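# Seat a loose steel cup onto the empty fixture's plug

## Task

Take one of the loose steel cups and lower it over the plug of the fixture that has no cup, pushing it fully down; do not disturb the cups already on the other fixtures, and open the gripper to release it at the end.

## Robot and tools

Robot: two arms, left_arm and right_arm, each with six joints (waist, shoulder, elbow, wrist pitch, wrist yaw, wrist roll, always in that order) plus a parallel gripper. Cameras: cam_high (504x504), cam_low (504x504), cam_left_wrist (616x616), cam_right_wrist (616x616); images arrive in that order.

Frame: one shared scene frame for both arms. Origin sits on the table surface midway between the arms, +x points out across the table, +z points up, and left_arm is on the +y side. The names left and right do not refer to image sides. A gripper's fingers extend along its own +z axis and separate along its y axis. end_effector_position (metres) is the point between the finger pads, about 1 cm short of the fingertips; orientation is end_effector_quat_wxyz. Printed hand positions can be off, more so when the arm is stretched out.

Row layout (used by execute_actions and move): one flat list covering both arms, 14 numbers in [-1, 1]: left_arm's 6 joint values then its opening, then right_arm's 6 joint values then its opening. Optionally 12 more numbers in [0, 1] follow: a stiffness multiplier for each joint's position gain, left 6 then right 6; it stays in force until changed. Joint values are offsets, not poses, scaled so 1.0 equals 1.202 rad (waist), 1.258 (shoulder), 1.238 (elbow), 2.073 (wrist pitch), 2.022 (wrist yaw and wrist roll). The opening is absolute: +1 fully open, -1 closed. Stated joint ranges in rad: waist -2.618 to 3.054, shoulder 0.000 to 3.142, elbow 0.000 to 3.142, wrist pitch -1.571 to 1.571, wrist yaw -1.571 to 1.571, wrist roll -2.094 to 2.094; true ends may differ by up to 0.036 rad.

execute_actions(actions): a list of actions run in sequence; an empty list just reports state and images. Each action is a table of up to 15 rows, one row per control step of 1/30 s, so an action lasts 0.5 s; if fewer rows are given the last one repeats. Every row's joint offsets are measured from the joint angles at the beginning of that action (for the first action, from the last reported angles), not from the previous row. If an action would push a joint more than 0.036 rad beyond its range, that action is rejected for both arms; if the first action fails this, or any action is malformed, nothing in the call runs. A joint driven into its real end stops there and the result may report "joint sent to its limit".

move(target, speed, blocking): target is one row as above, its offsets taken from the Joint positions in the latest result that showed them. All joints travel in synchrony, so the hand follows a curve; duration is clamped to 0.5-10 s. speed (0.01 to 2 rad/s, default 0.5) caps the joint with the longest travel. Paths ignore obstacles and the other arm. Finger values are applied at the start. blocking=false returns after 0.5 s while motion continues; poll with wait(0), and do not send new rows or moves until a result shows the move ended (or call stop). The extra "move:" line gives the ending (done, off_target, moving, held, fault), limits=held or limits=none, and each arm's joint farthest from its target.

wait(seconds): 0 to 10; arms keep their last command; returns early if a running move finishes. stop(): brakes a running move (needs room, more when fast); fingers continue. zoom_image(camera, region): region [x0, y0, x1, y1] in pixels from the top-left, at most 504x504. finished_scene(scene): give the current scene's number; ends it irreversibly after the last command is held, and reports success.

Result lines: the state line `left_arm: ...` | `right_arm: ...` with poses; Joint positions and Joint velocities per arm (6 joints in rad or rad/s, then pad gap in m; 0.094 m is fully open); Joint targets (what joints are currently driven toward); grip_measured (measured opening on the command scale, each gripper off by up to about 1 mm); step readings of joint angles at some steps, with HELD marking steps where an arm's command was held back; "joint command not followed" when the clearance check altered joint targets; FAULT, MOTOR HOT (from 75 °C) and OVER-TEMPERATURE FAULT lines.

Motion limits: each step's joint target stays within a lead of the measured angle (0.202 rad waist, 0.258 shoulder, 0.238 elbow, 0.573 wrist pitch, 0.522 wrist yaw and roll), and targets are scaled back if they would move the gripper over 70 mm from where it is. Big offsets therefore take several actions; command any unfinished remainder again. Zero offsets can let an arm droop: send offsets back to the desired angles and increase them while a joint lags.

Gripping: to hold, command an opening somewhat below grip_measured (about 0.03 below is firm, less is gentler). Pad force tops out near 50-62 N and is lower on thin parts; first contact can spike.

Cautions: nothing may leave the table. Avoid drops, slips, fast impacts and hard pressing; contact force grows with speed and with how far the target lies past the contact. Keep the arms from striking or squeezing each other. Brief external tugs on held parts or pushes on loose objects can occur. Holding loads heats motors: at 90 °C the arm halts for 10 s, at 100 °C it goes limp and falls. The simulation keeps running while you compose replies, with the robot holding your last command.

Each tool is called after "Request:" by a JSON object that holds its "name" and its "arguments".

## Session

I'll start by looking at the scene.

Request:
{"name": "execute_actions", "arguments": {"actions": []}}

Scene clock: 0.00 s.
left_arm: end_effector_position=(+0.3510, +0.3506, +0.1818) grip_measured=+1.000 end_effector_quat_wxyz=(+0.063, -0.511, +0.856, +0.048) | right_arm: end_effector_position=(+0.3295, -0.1778, +0.2375) grip_measured=+1.000 end_effector_quat_wxyz=(+0.391, +0.559, +0.655, +0.325)
Joint names: [waist, shoulder, elbow, wrist pitch, wrist yaw, wrist roll]
Joint positions: left_arm=[-0.014  1.878  1.868 -1.501 -0.148 -1.068  0.094] | right_arm=[ 0.893  1.409  1.118 -0.361  0.647  1.831  0.094]
Joint velocities: left_arm=[-0.002 -0.002 -0.002  0.037 -0.007 -0.066  0.   ] | right_arm=[ 0.002  0.007 -0.012 -0.022 -0.007 -0.007  0.   ]
Joint targets: left_arm=[-0.014 1.873 1.873 -1.502 -0.155 -1.069] | right_arm=[0.893 1.401 1.127 -0.368 0.657 1.826]
Joint stiffness scale: left_arm=[1. 1. 1. 1. 1. 1.] | right_arm=[1. 1. 1. 1. 1. 1.]

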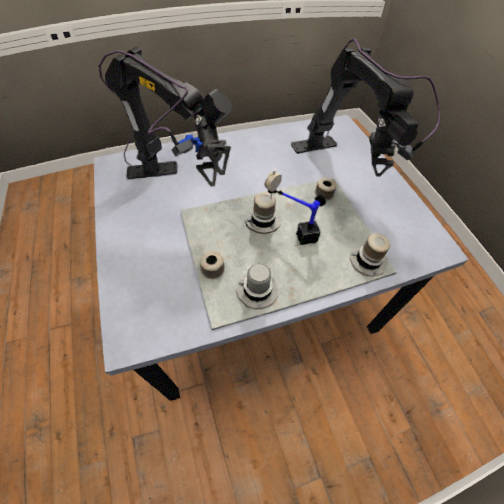

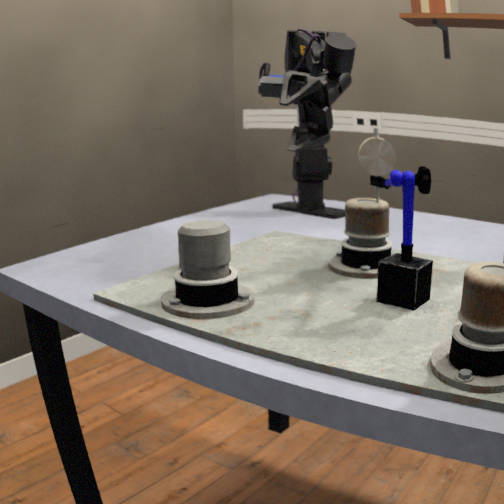

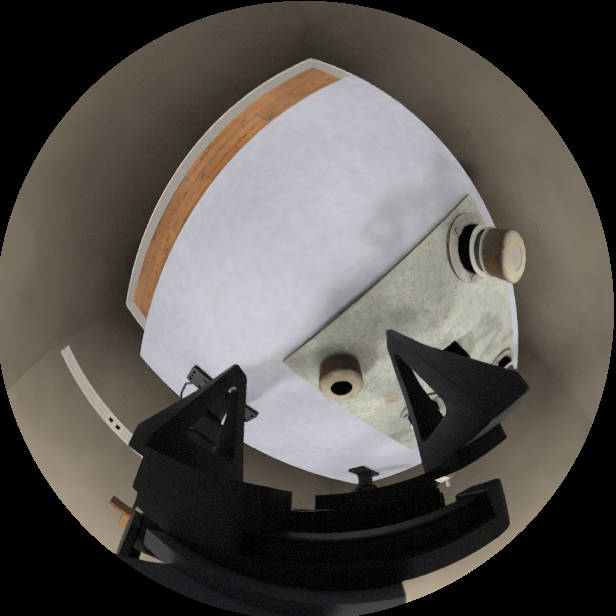

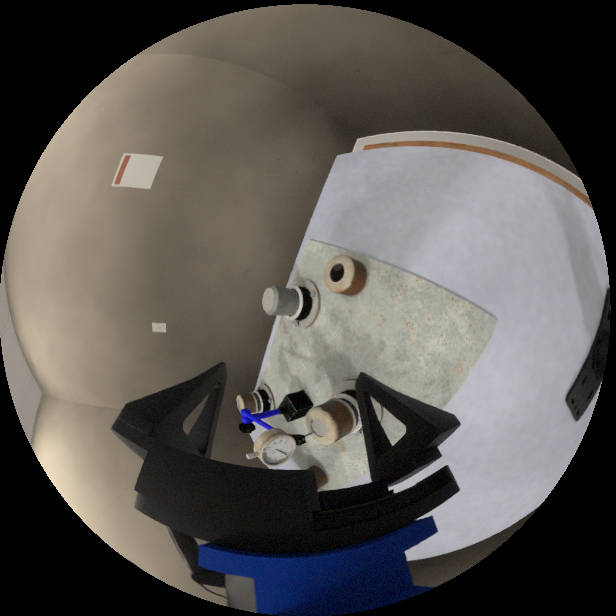

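Request:
{"name": "zoom_image", "arguments": {"camera": "cam_high", "region": [160, 150, 420, 340]}}

Request:
{"name": "zoom_image", "arguments": {"camera": "cam_low", "region": [140, 180, 504, 420]}}

Region (160, 150, 420, 340) of cam_high's 504x504 image, scaled by 1.938, with more detail than that image has; it fills the top 368 rows of this view, and the rest is white.

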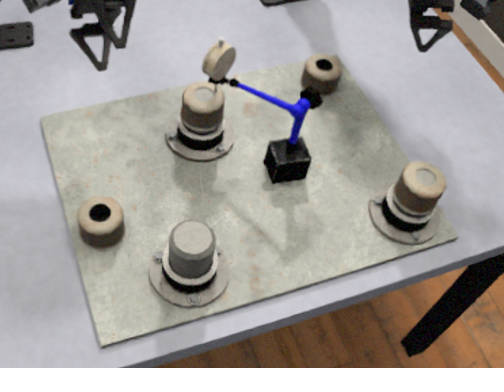

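Region (140, 180, 504, 420) of cam_low's 504x504 image, scaled by 1.385, with more detail than that image has; it fills the top 332 rows of this view, and the rest is white.

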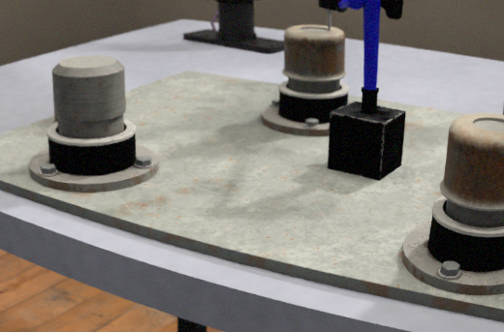

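Request:
{"name": "move", "arguments": {"target": [0, -0.004, 0.004, 0, -0.003, 0, 1, -0.4517, 0.0914, 0.0708, -0.0582, -0.320, -0.9055, 1], "speed": 1.0}}

Scene clock: 122.77 s.
left_arm: end_effector_position=(+0.3510, +0.3506, +0.1818) grip_measured=+1.000 end_effector_quat_wxyz=(+0.063, -0.511, +0.856, +0.048) | right_arm: end_effector_position=(+0.3832, -0.2821, +0.1789) grip_measured=+1.000 end_effector_quat_wxyz=(+0.371, -0.092, +0.923, +0.034)
Joint names: [waist, shoulder, elbow, wrist pitch, wrist yaw, wrist roll]
Joint positions: left_arm=[-0.014  1.878  1.868 -1.501 -0.148 -1.068  0.094] | right_arm=[ 0.357  1.512  1.177 -0.472  0.014  0.006  0.094]
Joint velocities: left_arm=[-0.002 -0.012 -0.007  0.051  0.022 -0.066  0.   ] | right_arm=[-0.022 -0.012  0.002 -0.022  0.051 -0.022  0.   ]
Joint targets: left_arm=[-0.014 1.872 1.872 -1.501 -0.154 -1.068] | right_arm=[0.350 1.524 1.206 -0.482 0.000 -0.000]
Joint stiffness scale: left_arm=[1. 1. 1. 1. 1. 1.] | right_arm=[1. 1. 1. 1. 1. 1.]
move: off_target (right_arm); limits=none; left_arm: farthest joint: the wrist yaw, 0.006 radians from its target (0.006 radians at the start); right_arm: farthest joint: the elbow, 0.029 radians from its target (0.087 radians at the start)

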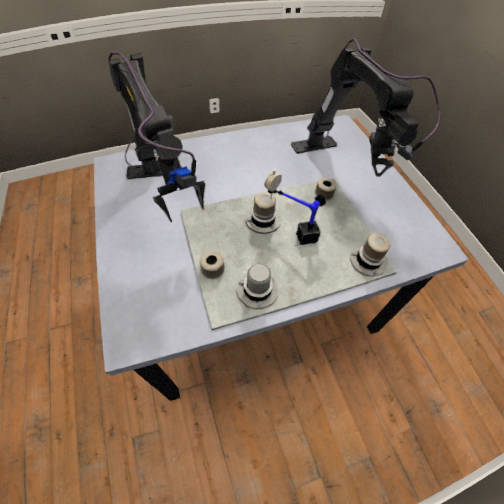

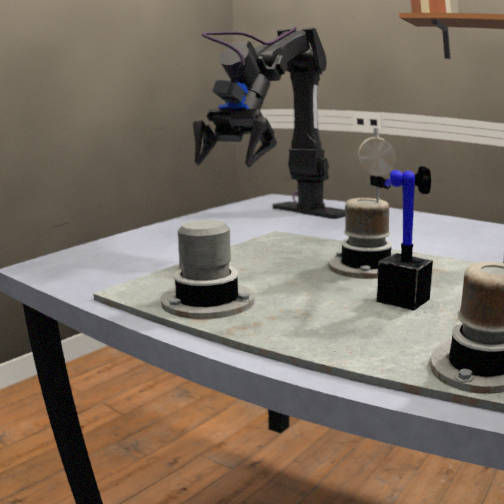

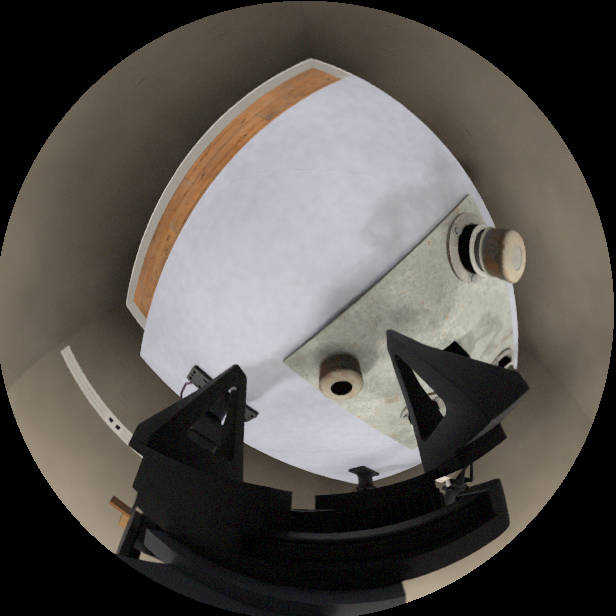

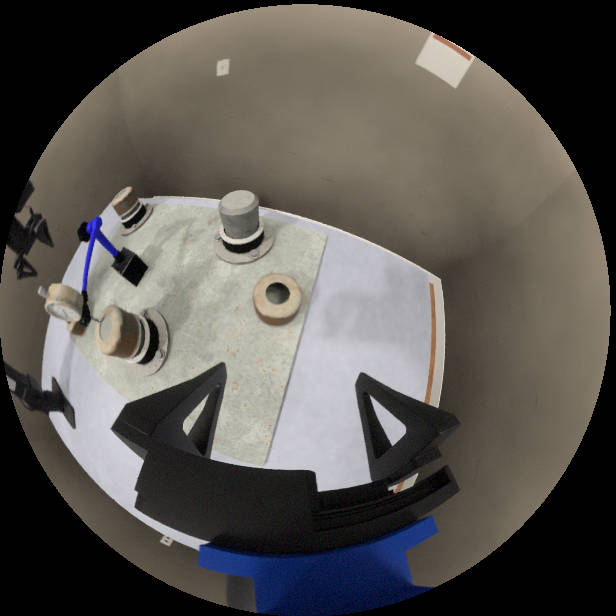

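Request:
{"name": "move", "arguments": {"target": [0, -0.004, 0.004, 0, -0.003, 0, 1, 0.0424, 0.0775, -0.3118, 0.332, -0.0129, -0.005, 1], "speed": 0.6}}

Scene clock: 172.33 s.
left_arm: end_effector_position=(+0.3510, +0.3506, +0.1818) grip_measured=+1.000 end_effector_quat_wxyz=(+0.063, -0.511, +0.856, +0.048) | right_arm: end_effector_position=(+0.3967, -0.2578, +0.1076) grip_measured=+1.000 end_effector_quat_wxyz=(+0.463, -0.111, +0.878, +0.059)
Joint names: [waist, shoulder, elbow, wrist pitch, wrist yaw, wrist roll]
Joint positions: left_arm=[-0.014  1.878  1.868 -1.501 -0.148 -1.068  0.094] | right_arm=[0.399 1.6   0.797 0.202 0.001 0.002 0.094]
Joint velocities: left_arm=[-0.007 -0.017 -0.017 -0.037 -0.081 -0.022  0.   ] | right_arm=[-0.007  0.002 -0.012 -0.007  0.051  0.051  0.   ]
Joint targets: left_arm=[-0.014 1.872 1.872 -1.501 -0.154 -1.068] | right_arm=[0.408 1.609 0.791 0.217 -0.012 -0.004]
Joint stiffness scale: left_arm=[1. 1. 1. 1. 1. 1.] | right_arm=[1. 1. 1. 1. 1. 1.]
move: done; limits=none; left_arm: farthest joint: the wrist yaw, 0.006 radians from its target (0.006 radians at the start); right_arm: farthest joint: the wrist pitch, 0.014 radians from its target (0.688 radians at the start)

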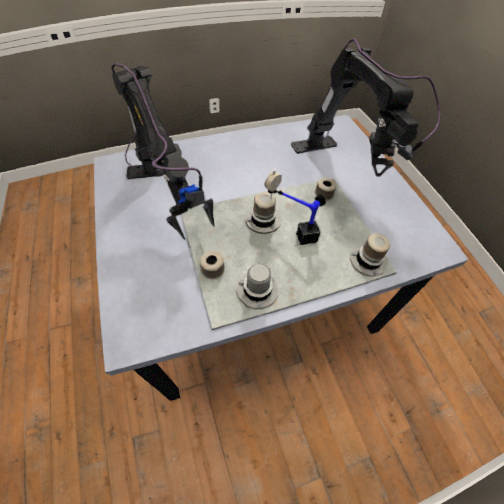

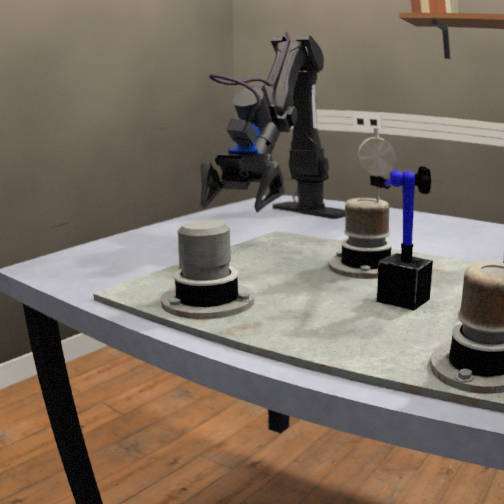

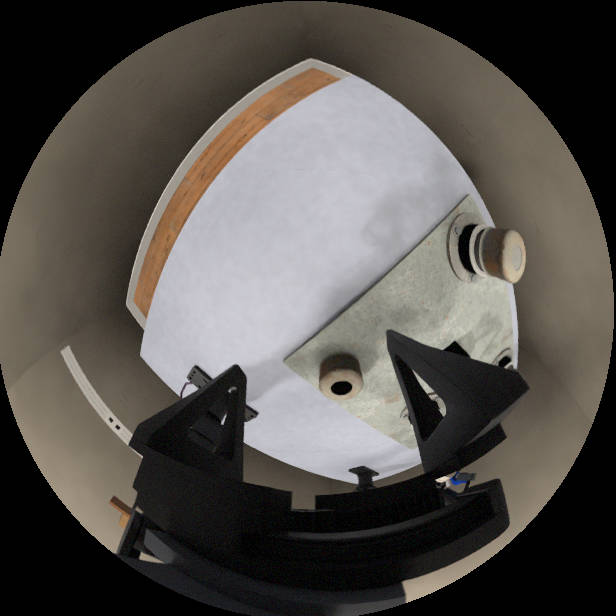

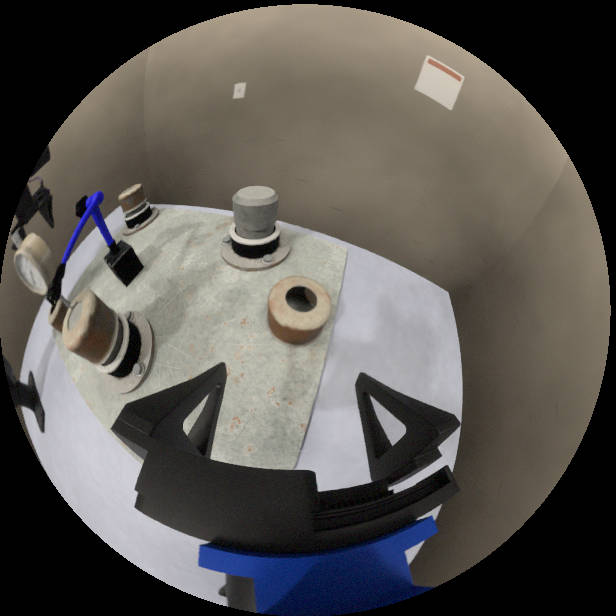

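Request:
{"name": "move", "arguments": {"target": [0, -0.004, 0.004, 0, -0.003, 0, 1, -0.003, 0.3588, 0.2540, 0.0815, 0, 0, 1], "speed": 0.35}}

Scene clock: 214.30 s.
left_arm: end_effector_position=(+0.3510, +0.3506, +0.1818) grip_measured=+1.000 end_effector_quat_wxyz=(+0.063, -0.511, +0.856, +0.048) | right_arm: end_effector_position=(+0.4822, -0.2356, +0.0460) grip_measured=+1.000 end_effector_quat_wxyz=(+0.461, -0.111, +0.878, +0.059)
Joint names: [waist, shoulder, elbow, wrist pitch, wrist yaw, wrist roll]
Joint positions: left_arm=[-0.014  1.878  1.868 -1.501 -0.148 -1.068  0.094] | right_arm=[0.399 2.044 1.083 0.357 0.001 0.002 0.094]
Joint velocities: left_arm=[ 0.002 -0.012 -0.002  0.066  0.037  0.051  0.   ] | right_arm=[ 0.002  0.017  0.007 -0.066 -0.037 -0.022  0.   ]
Joint targets: left_arm=[-0.014 1.872 1.872 -1.501 -0.154 -1.068] | right_arm=[0.396 2.051 1.111 0.371 0.001 0.002]
Joint stiffness scale: left_arm=[1. 1. 1. 1. 1. 1.] | right_arm=[1. 1. 1. 1. 1. 1.]
move: off_target (right_arm); limits=none; left_arm: farthest joint: the wrist yaw, 0.006 radians from its target (0.006 radians at the start); right_arm: farthest joint: the elbow, 0.028 radians from its target (0.314 radians at the start)

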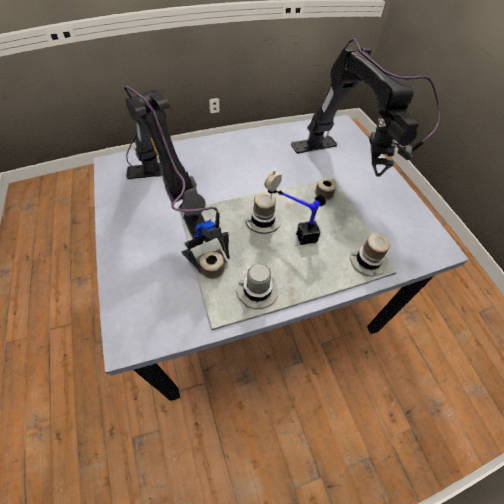

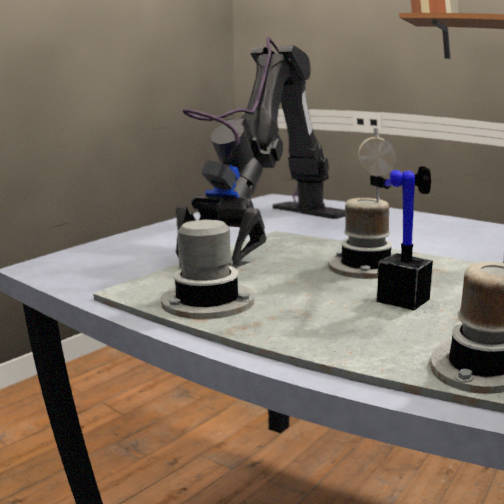

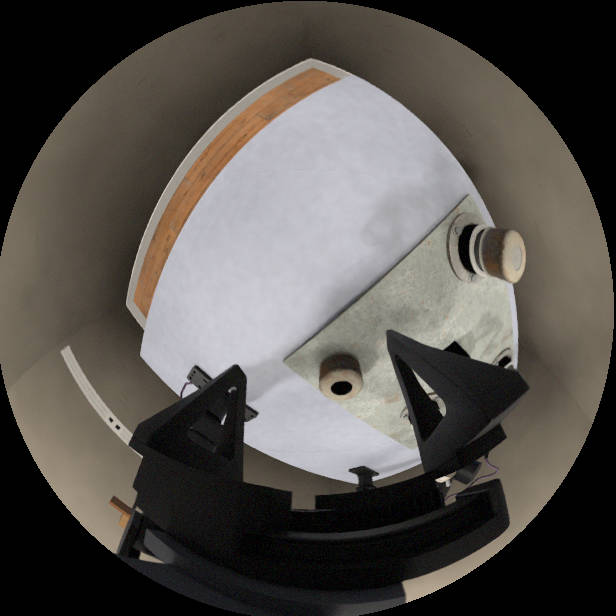

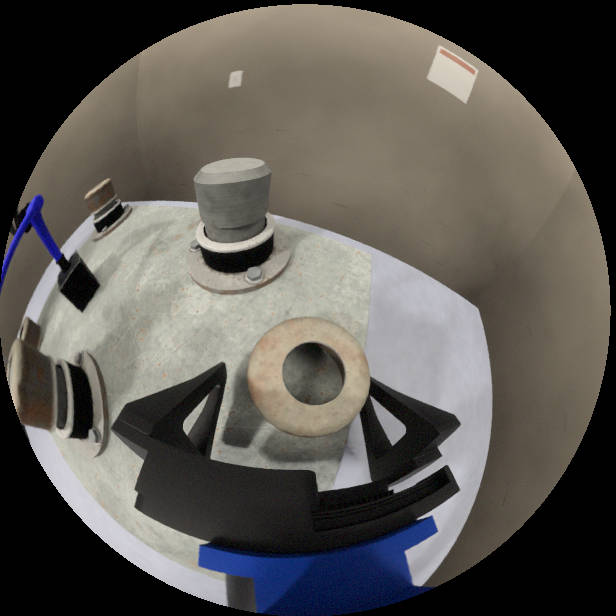

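Request:
{"name": "zoom_image", "arguments": {"camera": "cam_right_wrist", "region": [180, 280, 440, 500]}}

Request:
{"name": "zoom_image", "arguments": {"camera": "cam_high", "region": [160, 200, 300, 320]}}

Region (180, 280, 440, 500) of cam_right_wrist's 616x616 image, scaled by 1.938, with more detail than that image has; it fills the top 426 rows of this view, and the rest is white.

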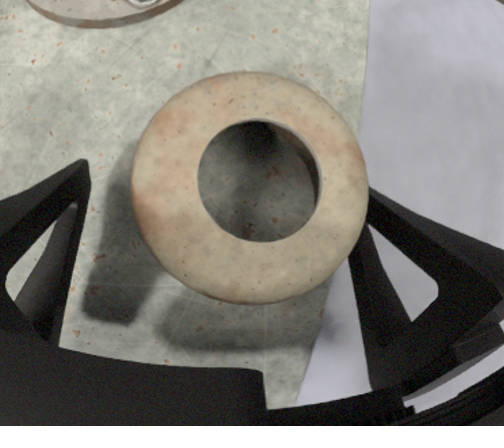

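Region (160, 200, 300, 320) of cam_high's 504x504 image, scaled by 3.600, with more detail than that image has; it fills the top 432 rows of this view, and the rest is white.

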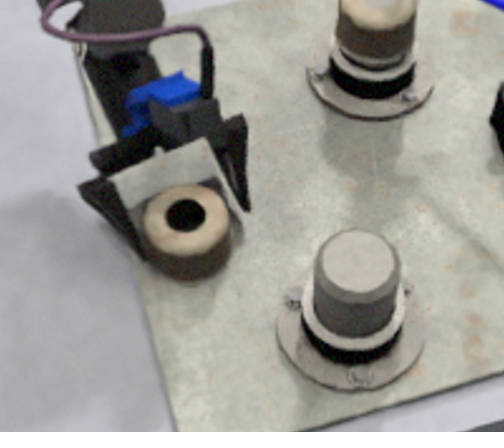

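Request:
{"name": "execute_actions", "arguments": {"actions": [[[0,-0.004,0.004,0,-0.003,0,1,-0.004,0,0.015,0.003,0,0,1],[0,-0.004,0.004,0,-0.003,0,1,-0.007,0,0.015,0.003,0,0,1],[0,-0.004,0.004,0,-0.003,0,1,-0.010,0,0.015,0.003,0,0,1],[0,-0.004,0.004,0,-0.003,0,1,-0.013,0,0.015,0.003,0,0,1],[0,-0.004,0.004,0,-0.003,0,1,-0.015,0,0.015,0.003,0,0,1],[0,-0.004,0.004,0,-0.003,0,1,-0.017,0,0.015,0.003,0,0,0.95],[0,-0.004,0.004,0,-0.003,0,1,-0.019,0,0.015,0.003,0,0,0.9],[0,-0.004,0.004,0,-0.003,0,1,-0.020,0,0.015,0.003,0,0,0.85],[0,-0.004,0.004,0,-0.003,0,1,-0.020,0,0.015,0.003,0,0,0.8],[0,-0.004,0.004,0,-0.003,0,1,-0.020,0,0.015,0.003,0,0,0.75],[0,-0.004,0.004,0,-0.003,0,1,-0.020,0,0.015,0.003,0,0,0.7],[0,-0.004,0.004,0,-0.003,0,1,-0.020,0,0.015,0.003,0,0,0.65],[0,-0.004,0.004,0,-0.003,0,1,-0.020,0,0.015,0.003,0,0,0.6],[0,-0.004,0.004,0,-0.003,0,1,-0.020,0,0.015,0.003,0,0,0.56],[0,-0.004,0.004,0,-0.003,0,1,-0.020,0,0.015,0.003,0,0,0.52]]]}}

Scene clock: 248.47 s.
left_arm: end_effector_position=(+0.3510, +0.3506, +0.1818) grip_measured=+1.000 end_effector_quat_wxyz=(+0.063, -0.511, +0.856, +0.048) | right_arm: end_effector_position=(+0.4844, -0.2445, +0.0460) grip_measured=+0.540 end_effector_quat_wxyz=(+0.462, -0.104, +0.879, +0.055)
Joint names: [waist, shoulder, elbow, wrist pitch, wrist yaw, wrist roll]
Joint positions: left_arm=[-0.014  1.878  1.868 -1.501 -0.148 -1.068  0.094] | right_arm=[ 0.382  2.044  1.083  0.357 -0.     0.002  0.072]
Joint velocities: left_arm=[ 0.002 -0.007 -0.002  0.007 -0.022 -0.037  0.   ] | right_arm=[-0.007 -0.017  0.002 -0.037 -0.007  0.022 -0.036]
Joint targets: left_arm=[-0.014 1.872 1.872 -1.501 -0.154 -1.068] | right_arm=[0.375 2.044 1.102 0.363 0.001 0.002]
Joint stiffness scale: left_arm=[1. 1. 1. 1. 1. 1.] | right_arm=[1. 1. 1. 1. 1. 1.]
Step readings (joint positions):
0: left_arm=[-0.014 1.878 1.868 -1.501 -0.148 -1.068] | right_arm=[0.399 2.044 1.083 0.357 0.001 0.002]
1: left_arm=[-0.014 1.878 1.868 -1.501 -0.148 -1.068] | right_arm=[0.399 2.044 1.083 0.357 0.001 0.002]
2: left_arm=[-0.014 1.878 1.868 -1.501 -0.148 -1.068] | right_arm=[0.399 2.044 1.083 0.357 0.001 0.002]
4: left_arm=[-0.014 1.878 1.868 -1.501 -0.148 -1.068] | right_arm=[0.399 2.044 1.083 0.357 0.001 0.002]
8: left_arm=[-0.014 1.878 1.868 -1.501 -0.148 -1.068] | right_arm=[0.390 2.044 1.083 0.357 0.001 0.002]
15: Joint positions above

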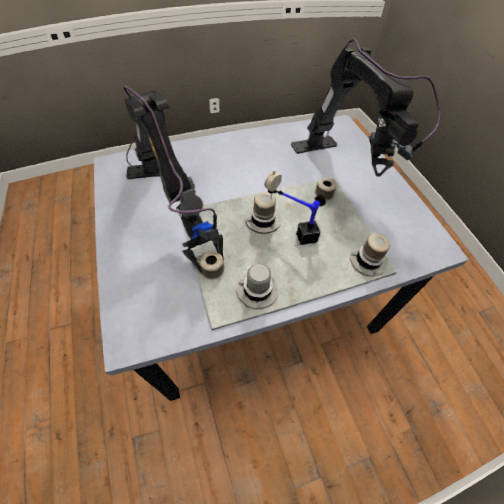

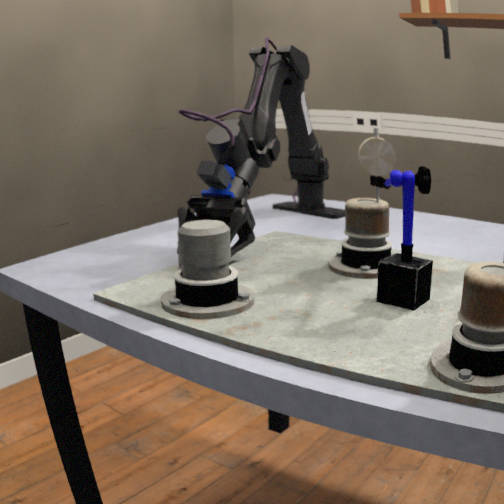

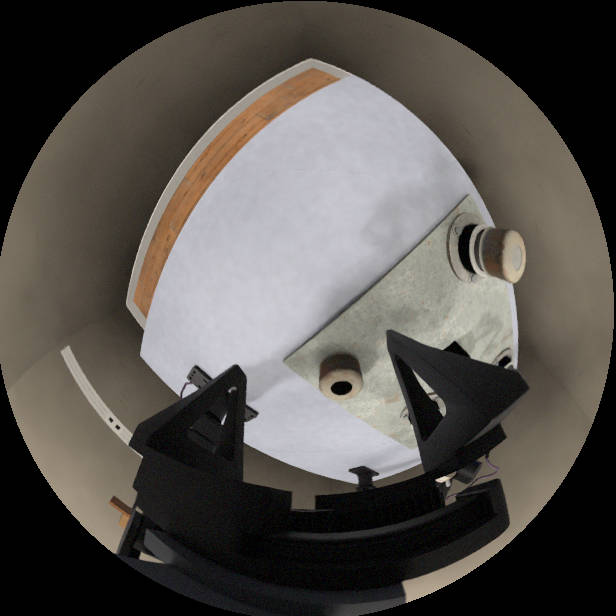

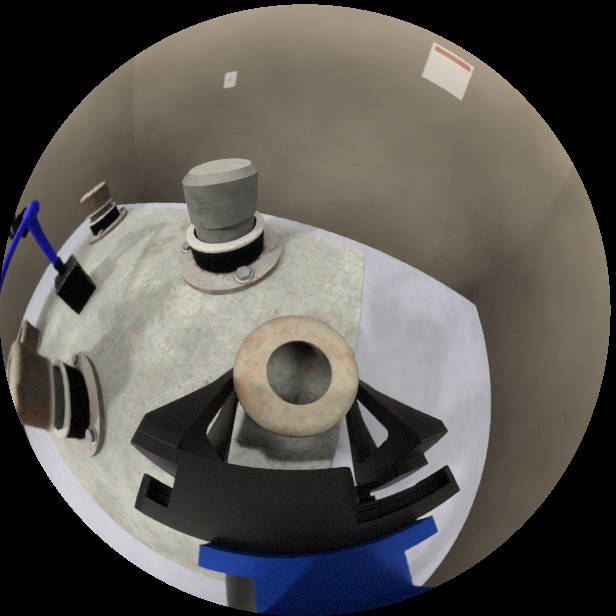

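Request:
{"name": "zoom_image", "arguments": {"camera": "cam_high", "region": [170, 215, 250, 295]}}

Region (170, 215, 250, 295) of cam_high's 504x504 image, scaled by 6.300, with more detail than that image has.

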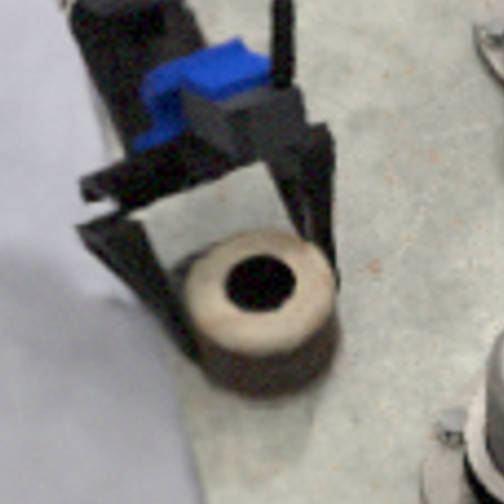

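Request:
{"name": "execute_actions", "arguments": {"actions": [[[0,-0.004,0.004,0,-0.003,0,1,-0.004,0.006,0.020,0.005,0,0,0.6],[0,-0.004,0.004,0,-0.003,0,1,-0.005,0.011,0.025,0.006,0,0,0.6],[0,-0.004,0.004,0,-0.003,0,1,-0.006,0.016,0.029,0.007,0,0,0.6],[0,-0.004,0.004,0,-0.003,0,1,-0.007,0.021,0.033,0.008,0,0,0.6],[0,-0.004,0.004,0,-0.003,0,1,-0.008,0.026,0.037,0.009,0,0,0.6],[0,-0.004,0.004,0,-0.003,0,1,-0.009,0.031,0.041,0.010,0,0,0.6],[0,-0.004,0.004,0,-0.003,0,1,-0.009,0.036,0.045,0.011,0,0,0.6],[0,-0.004,0.004,0,-0.003,0,1,-0.009,0.040,0.049,0.0115,0,0,0.6],[0,-0.004,0.004,0,-0.003,0,1,-0.009,0.043,0.052,0.0118,0,0,0.6],[0,-0.004,0.004,0,-0.003,0,1,-0.009,0.046,0.0545,0.0118,0,0,0.6],[0,-0.004,0.004,0,-0.003,0,1,-0.009,0.046,0.0545,0.0118,0,0,0.58],[0,-0.004,0.004,0,-0.003,0,1,-0.009,0.046,0.0545,0.0118,0,0,0.56],[0,-0.004,0.004,0,-0.003,0,1,-0.009,0.046,0.0545,0.0118,0,0,0.54],[0,-0.004,0.004,0,-0.003,0,1,-0.009,0.046,0.0545,0.0118,0,0,0.52],[0,-0.004,0.004,0,-0.003,0,1,-0.009,0.046,0.0545,0.0118,0,0,0.50]],[[0,-0.004,0.004,0,-0.003,0,1,0,0,0.015,0.003,0,0,0.485],[0,-0.004,0.004,0,-0.003,0,1,0,0,0.015,0.003,0,0,0.47],[0,-0.004,0.004,0,-0.003,0,1,0,0,0.015,0.003,0,0,0.455],[0,-0.004,0.004,0,-0.003,0,1,0,0,0.015,0.003,0,0,0.44],[0,-0.004,0.004,0,-0.003,0,1,0,0,0.015,0.003,0,0,0.43],[0,-0.004,0.004,0,-0.003,0,1,0,0,0.015,0.003,0,0,0.42],[0,-0.004,0.004,0,-0.003,0,1,0,0,0.015,0.003,0,0,0.41],[0,-0.004,0.004,0,-0.003,0,1,0,0,0.015,0.003,0,0,0.40],[0,-0.004,0.004,0,-0.003,0,1,0,0,0.015,0.003,0,0,0.39],[0,-0.004,0.004,0,-0.003,0,1,0,0,0.015,0.003,0,0,0.38],[0,-0.004,0.004,0,-0.003,0,1,0,0,0.015,0.003,0,0,0.37],[0,-0.004,0.004,0,-0.003,0,1,0,0,0.015,0.003,0,0,0.36],[0,-0.004,0.004,0,-0.003,0,1,0,0,0.015,0.003,0,0,0.35],[0,-0.004,0.004,0,-0.003,0,1,0,0,0.015,0.003,0,0,0.35],[0,-0.004,0.004,0,-0.003,0,1,0,0,0.015,0.003,0,0,0.35]]]}}

Scene clock: 275.90 s.
left_arm: end_effector_position=(+0.3510, +0.3506, +0.1818) grip_measured=+1.000 end_effector_quat_wxyz=(+0.063, -0.511, +0.856, +0.048) | right_arm: end_effector_position=(+0.4944, -0.2418, +0.0390) grip_measured=+0.475 end_effector_quat_wxyz=(+0.463, -0.104, +0.879, +0.056)
Joint names: [waist, shoulder, elbow, wrist pitch, wrist yaw, wrist roll]
Joint positions: left_arm=[-0.014  1.878  1.868 -1.501 -0.148 -1.068  0.094] | right_arm=[ 0.382  2.093  1.123  0.369 -0.002  0.002  0.069]
Joint velocities: left_arm=[-0.012  0.022  0.002  0.037 -0.066 -0.037  0.   ] | right_arm=[-0.017 -0.022 -0.002  0.007  0.022  0.007  0.   ]
Joint targets: left_arm=[-0.014 1.872 1.872 -1.501 -0.154 -1.068] | right_arm=[0.382 2.093 1.142 0.375 -0.001 0.002]
Joint stiffness scale: left_arm=[1. 1. 1. 1. 1. 1.] | right_arm=[1. 1. 1. 1. 1. 1.]
Step readings (joint positions; steps 1 to 15: 1st action; 16 to 30: 2nd action):
0: left_arm=[-0.014 1.878 1.868 -1.501 -0.148 -1.068] | right_arm=[0.382 2.044 1.083 0.357 -0.000 0.002]
1: left_arm=[-0.014 1.878 1.868 -1.501 -0.148 -1.068] | right_arm=[0.382 2.044 1.083 0.357 -0.000 0.002]
2: left_arm=[-0.014 1.878 1.868 -1.501 -0.148 -1.068] | right_arm=[0.382 2.044 1.083 0.357 -0.000 0.002]
4: left_arm=[-0.014 1.878 1.868 -1.501 -0.148 -1.068] | right_arm=[0.382 2.046 1.085 0.358 -0.000 0.002]
8: left_arm=[-0.014 1.878 1.868 -1.501 -0.148 -1.068] | right_arm=[0.382 2.070 1.110 0.364 -0.000 0.002]
15: left_arm=[-0.014 1.878 1.868 -1.501 -0.148 -1.068] | right_arm=[0.382 2.093 1.123 0.368 -0.001 0.002]
16: left_arm=[-0.014 1.878 1.868 -1.501 -0.148 -1.068] | right_arm=[0.382 2.093 1.123 0.368 -0.001 0.002]
17: left_arm=[-0.014 1.878 1.868 -1.501 -0.148 -1.068] | right_arm=[0.382 2.093 1.123 0.368 -0.002 0.002]
19: left_arm=[-0.014 1.878 1.868 -1.501 -0.148 -1.068] | right_arm=[0.382 2.093 1.123 0.369 -0.002 0.002]
23: left_arm=[-0.014 1.878 1.868 -1.501 -0.148 -1.068] | right_arm=[0.382 2.093 1.123 0.369 -0.002 0.002]
30: Joint positions above

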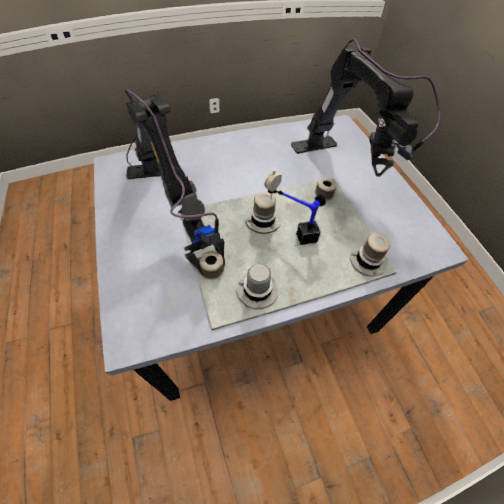

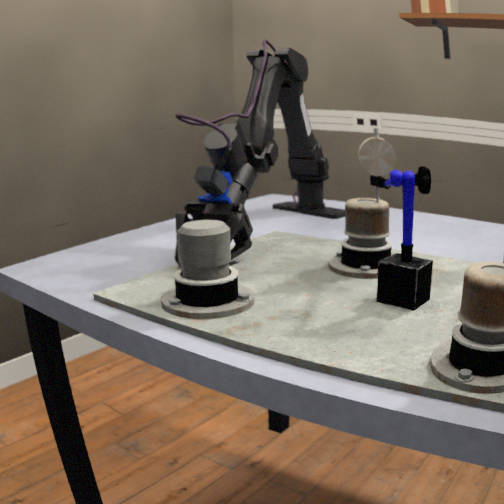

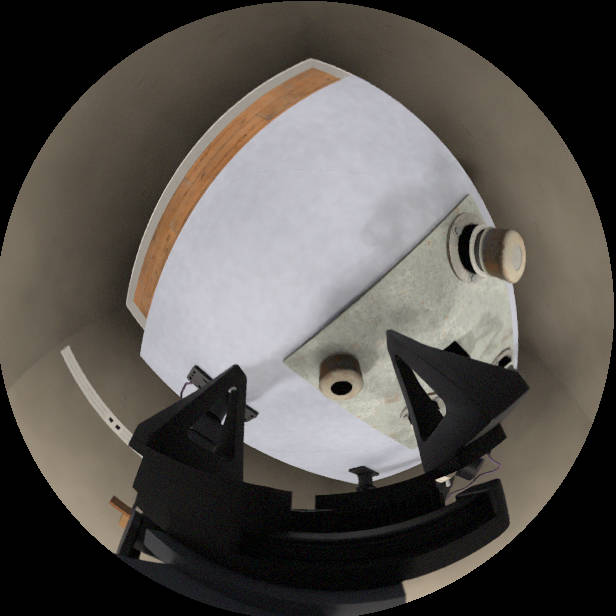

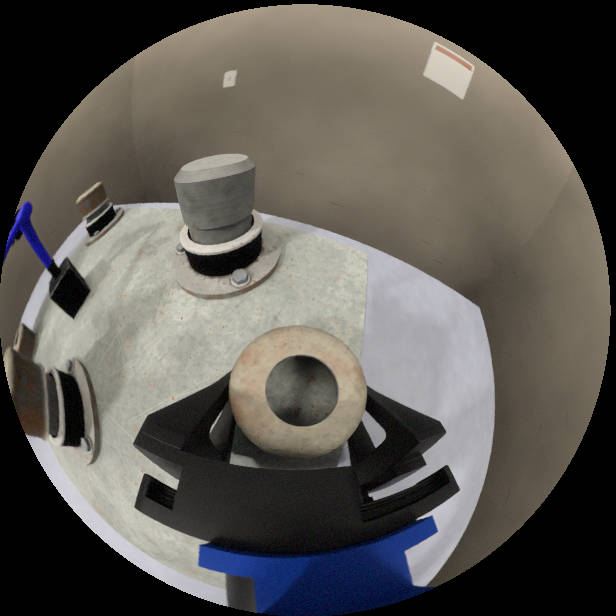

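Request:
{"name": "execute_actions", "arguments": {"actions": [[[0,-0.004,0.004,0,-0.003,0,1,0,-0.008,0.020,0.002,0,0,0.44],[0,-0.004,0.004,0,-0.003,0,1,0,-0.012,0.023,0,0,0,0.44],[0,-0.004,0.004,0,-0.003,0,1,0,-0.016,0.025,-0.003,0,0,0.44],[0,-0.004,0.004,0,-0.003,0,1,0,-0.020,0.027,-0.006,0,0,0.44],[0,-0.004,0.004,0,-0.003,0,1,0,-0.024,0.029,-0.010,0,0,0.44],[0,-0.004,0.004,0,-0.003,0,1,0,-0.028,0.030,-0.014,0,0,0.44],[0,-0.004,0.004,0,-0.003,0,1,0,-0.032,0.032,-0.018,0,0,0.44],[0,-0.004,0.004,0,-0.003,0,1,0,-0.036,0.033,-0.022,0,0,0.44],[0,-0.004,0.004,0,-0.003,0,1,0,-0.040,0.035,-0.026,0,0,0.44],[0,-0.004,0.004,0,-0.003,0,1,0,-0.044,0.036,-0.030,0,0,0.44],[0,-0.004,0.004,0,-0.003,0,1,0,-0.048,0.038,-0.034,0,0,0.44],[0,-0.004,0.004,0,-0.003,0,1,0,-0.051,0.039,-0.037,0,0,0.44],[0,-0.004,0.004,0,-0.003,0,1,0,-0.053,0.0393,-0.0387,0,0,0.44]]]}}

Scene clock: 317.13 s.
left_arm: end_effector_position=(+0.3510, +0.3506, +0.1818) grip_measured=+1.000 end_effector_quat_wxyz=(+0.063, -0.511, +0.856, +0.048) | right_arm: end_effector_position=(+0.4893, -0.2430, +0.0404) grip_measured=+0.475 end_effector_quat_wxyz=(+0.445, -0.105, +0.888, +0.054)
Joint names: [waist, shoulder, elbow, wrist pitch, wrist yaw, wrist roll]
Joint positions: left_arm=[-0.014  1.878  1.868 -1.501 -0.148 -1.068  0.094] | right_arm=[ 0.382  2.07   1.137  0.292 -0.002  0.002  0.069]
Joint velocities: left_arm=[ 0.002 -0.007  0.012 -0.022  0.022  0.007  0.   ] | right_arm=[ 0.007 -0.056 -0.002 -0.168 -0.022 -0.037  0.001]
Joint targets: left_arm=[-0.014 1.872 1.872 -1.501 -0.154 -1.068] | right_arm=[0.382 2.026 1.172 0.288 -0.002 0.002]
Joint stiffness scale: left_arm=[1. 1. 1. 1. 1. 1.] | right_arm=[1. 1. 1. 1. 1. 1.]
Step readings (joint positions):
0: left_arm=[-0.014 1.878 1.868 -1.501 -0.148 -1.068] | right_arm=[0.382 2.093 1.123 0.369 -0.002 0.002]
1: left_arm=[-0.014 1.878 1.868 -1.501 -0.148 -1.068] | right_arm=[0.382 2.093 1.123 0.369 -0.002 0.002]
2: left_arm=[-0.014 1.878 1.868 -1.501 -0.148 -1.068] | right_arm=[0.382 2.093 1.123 0.369 -0.002 0.002]
4: left_arm=[-0.014 1.878 1.868 -1.501 -0.148 -1.068] | right_arm=[0.382 2.093 1.123 0.369 -0.002 0.002]
8: left_arm=[-0.014 1.878 1.868 -1.501 -0.148 -1.068] | right_arm=[0.382 2.091 1.132 0.352 -0.002 0.002]
15: Joint positions above

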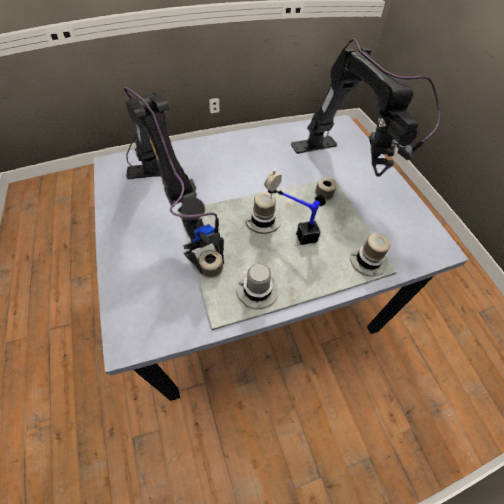

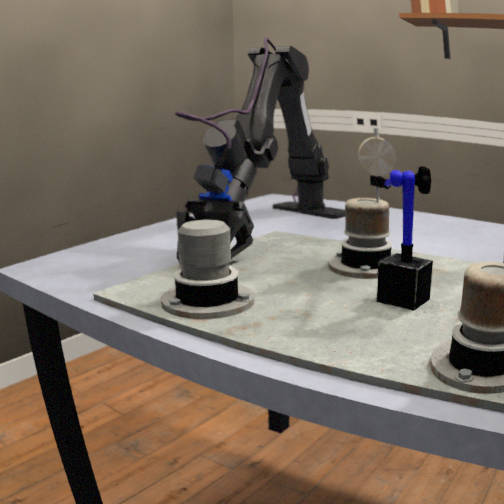

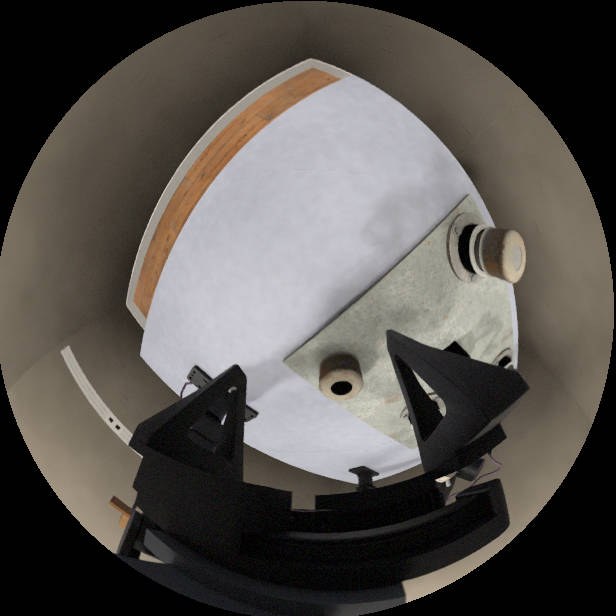

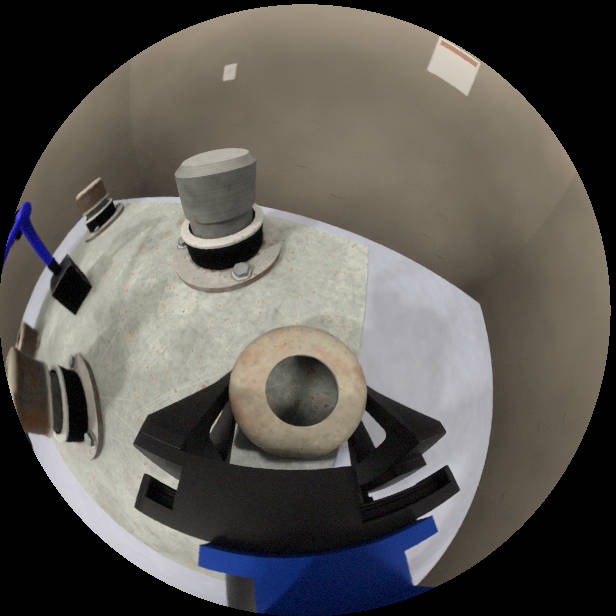

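Request:
{"name": "execute_actions", "arguments": {"actions": []}}

Request:
{"name": "zoom_image", "arguments": {"camera": "cam_right_wrist", "region": [200, 300, 400, 500]}}

Scene clock: 320.77 s.
left_arm: end_effector_position=(+0.3510, +0.3506, +0.1818) grip_measured=+1.000 end_effector_quat_wxyz=(+0.063, -0.511, +0.856, +0.048) | right_arm: end_effector_position=(+0.4887, -0.2431, +0.0406) grip_measured=+0.475 end_effector_quat_wxyz=(+0.442, -0.105, +0.889, +0.054)
Joint names: [waist, shoulder, elbow, wrist pitch, wrist yaw, wrist roll]
Joint positions: left_arm=[-0.014  1.878  1.868 -1.501 -0.148 -1.068  0.094] | right_arm=[ 0.382  2.068  1.14   0.281 -0.002  0.002  0.069]
Joint velocities: left_arm=[-0.012  0.007 -0.012 -0.007 -0.051  0.007  0.   ] | right_arm=[-0.012 -0.017  0.002  0.007  0.051 -0.037 -0.   ]
Joint targets: left_arm=[-0.014 1.872 1.872 -1.501 -0.154 -1.068] | right_arm=[0.382 2.026 1.172 0.288 -0.002 0.002]
Joint stiffness scale: left_arm=[1. 1. 1. 1. 1. 1.] | right_arm=[1. 1. 1. 1. 1. 1.]

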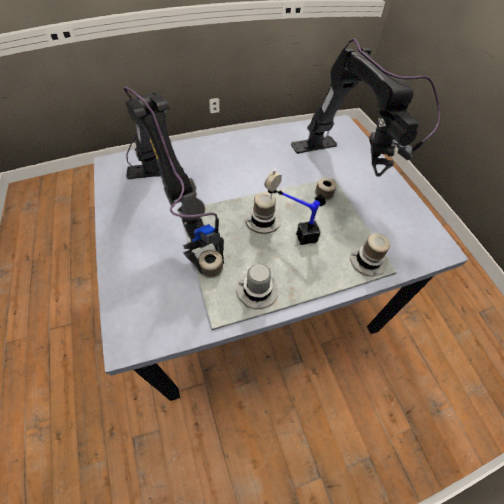

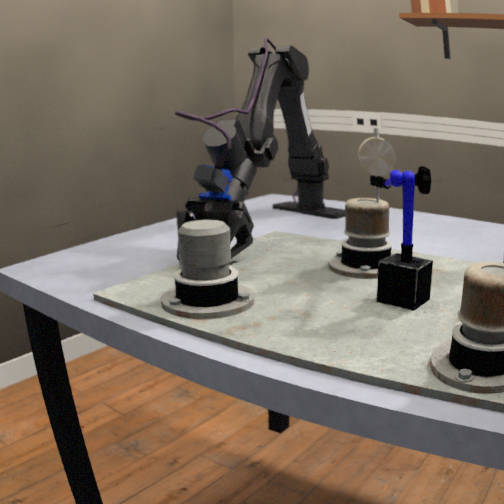

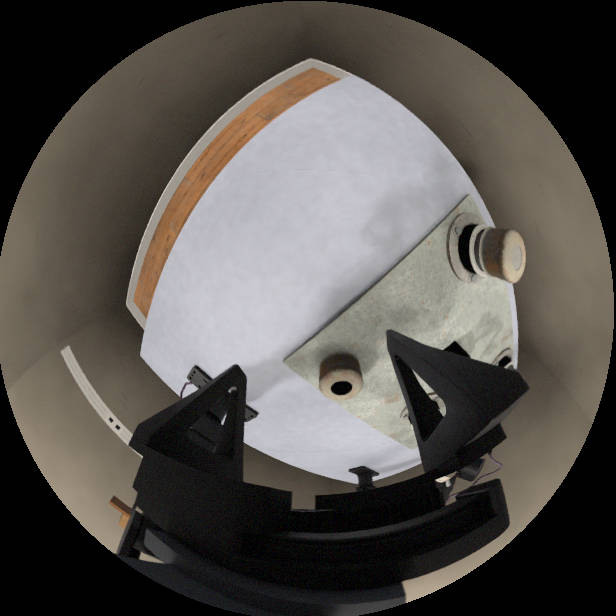

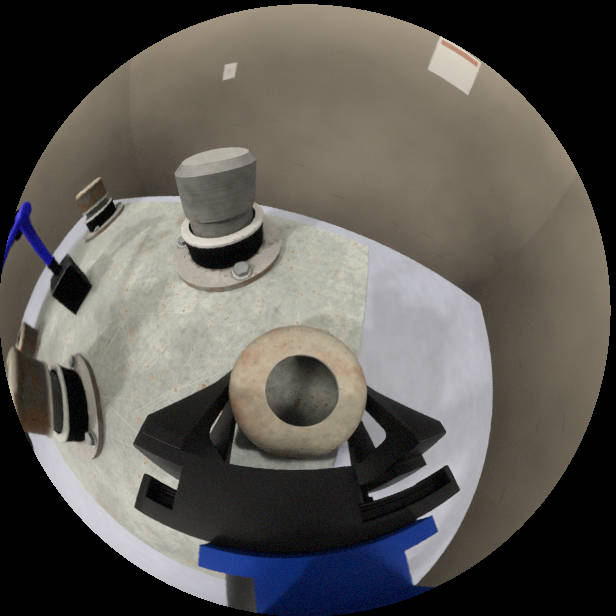

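Region (200, 300, 400, 500) of cam_right_wrist's 616x616 image, scaled by 2.520, with more detail than that image has.

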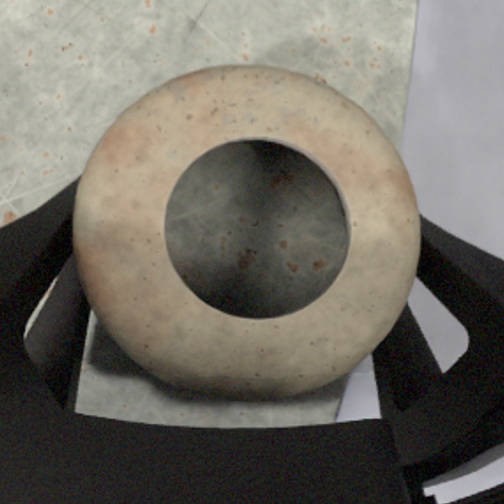

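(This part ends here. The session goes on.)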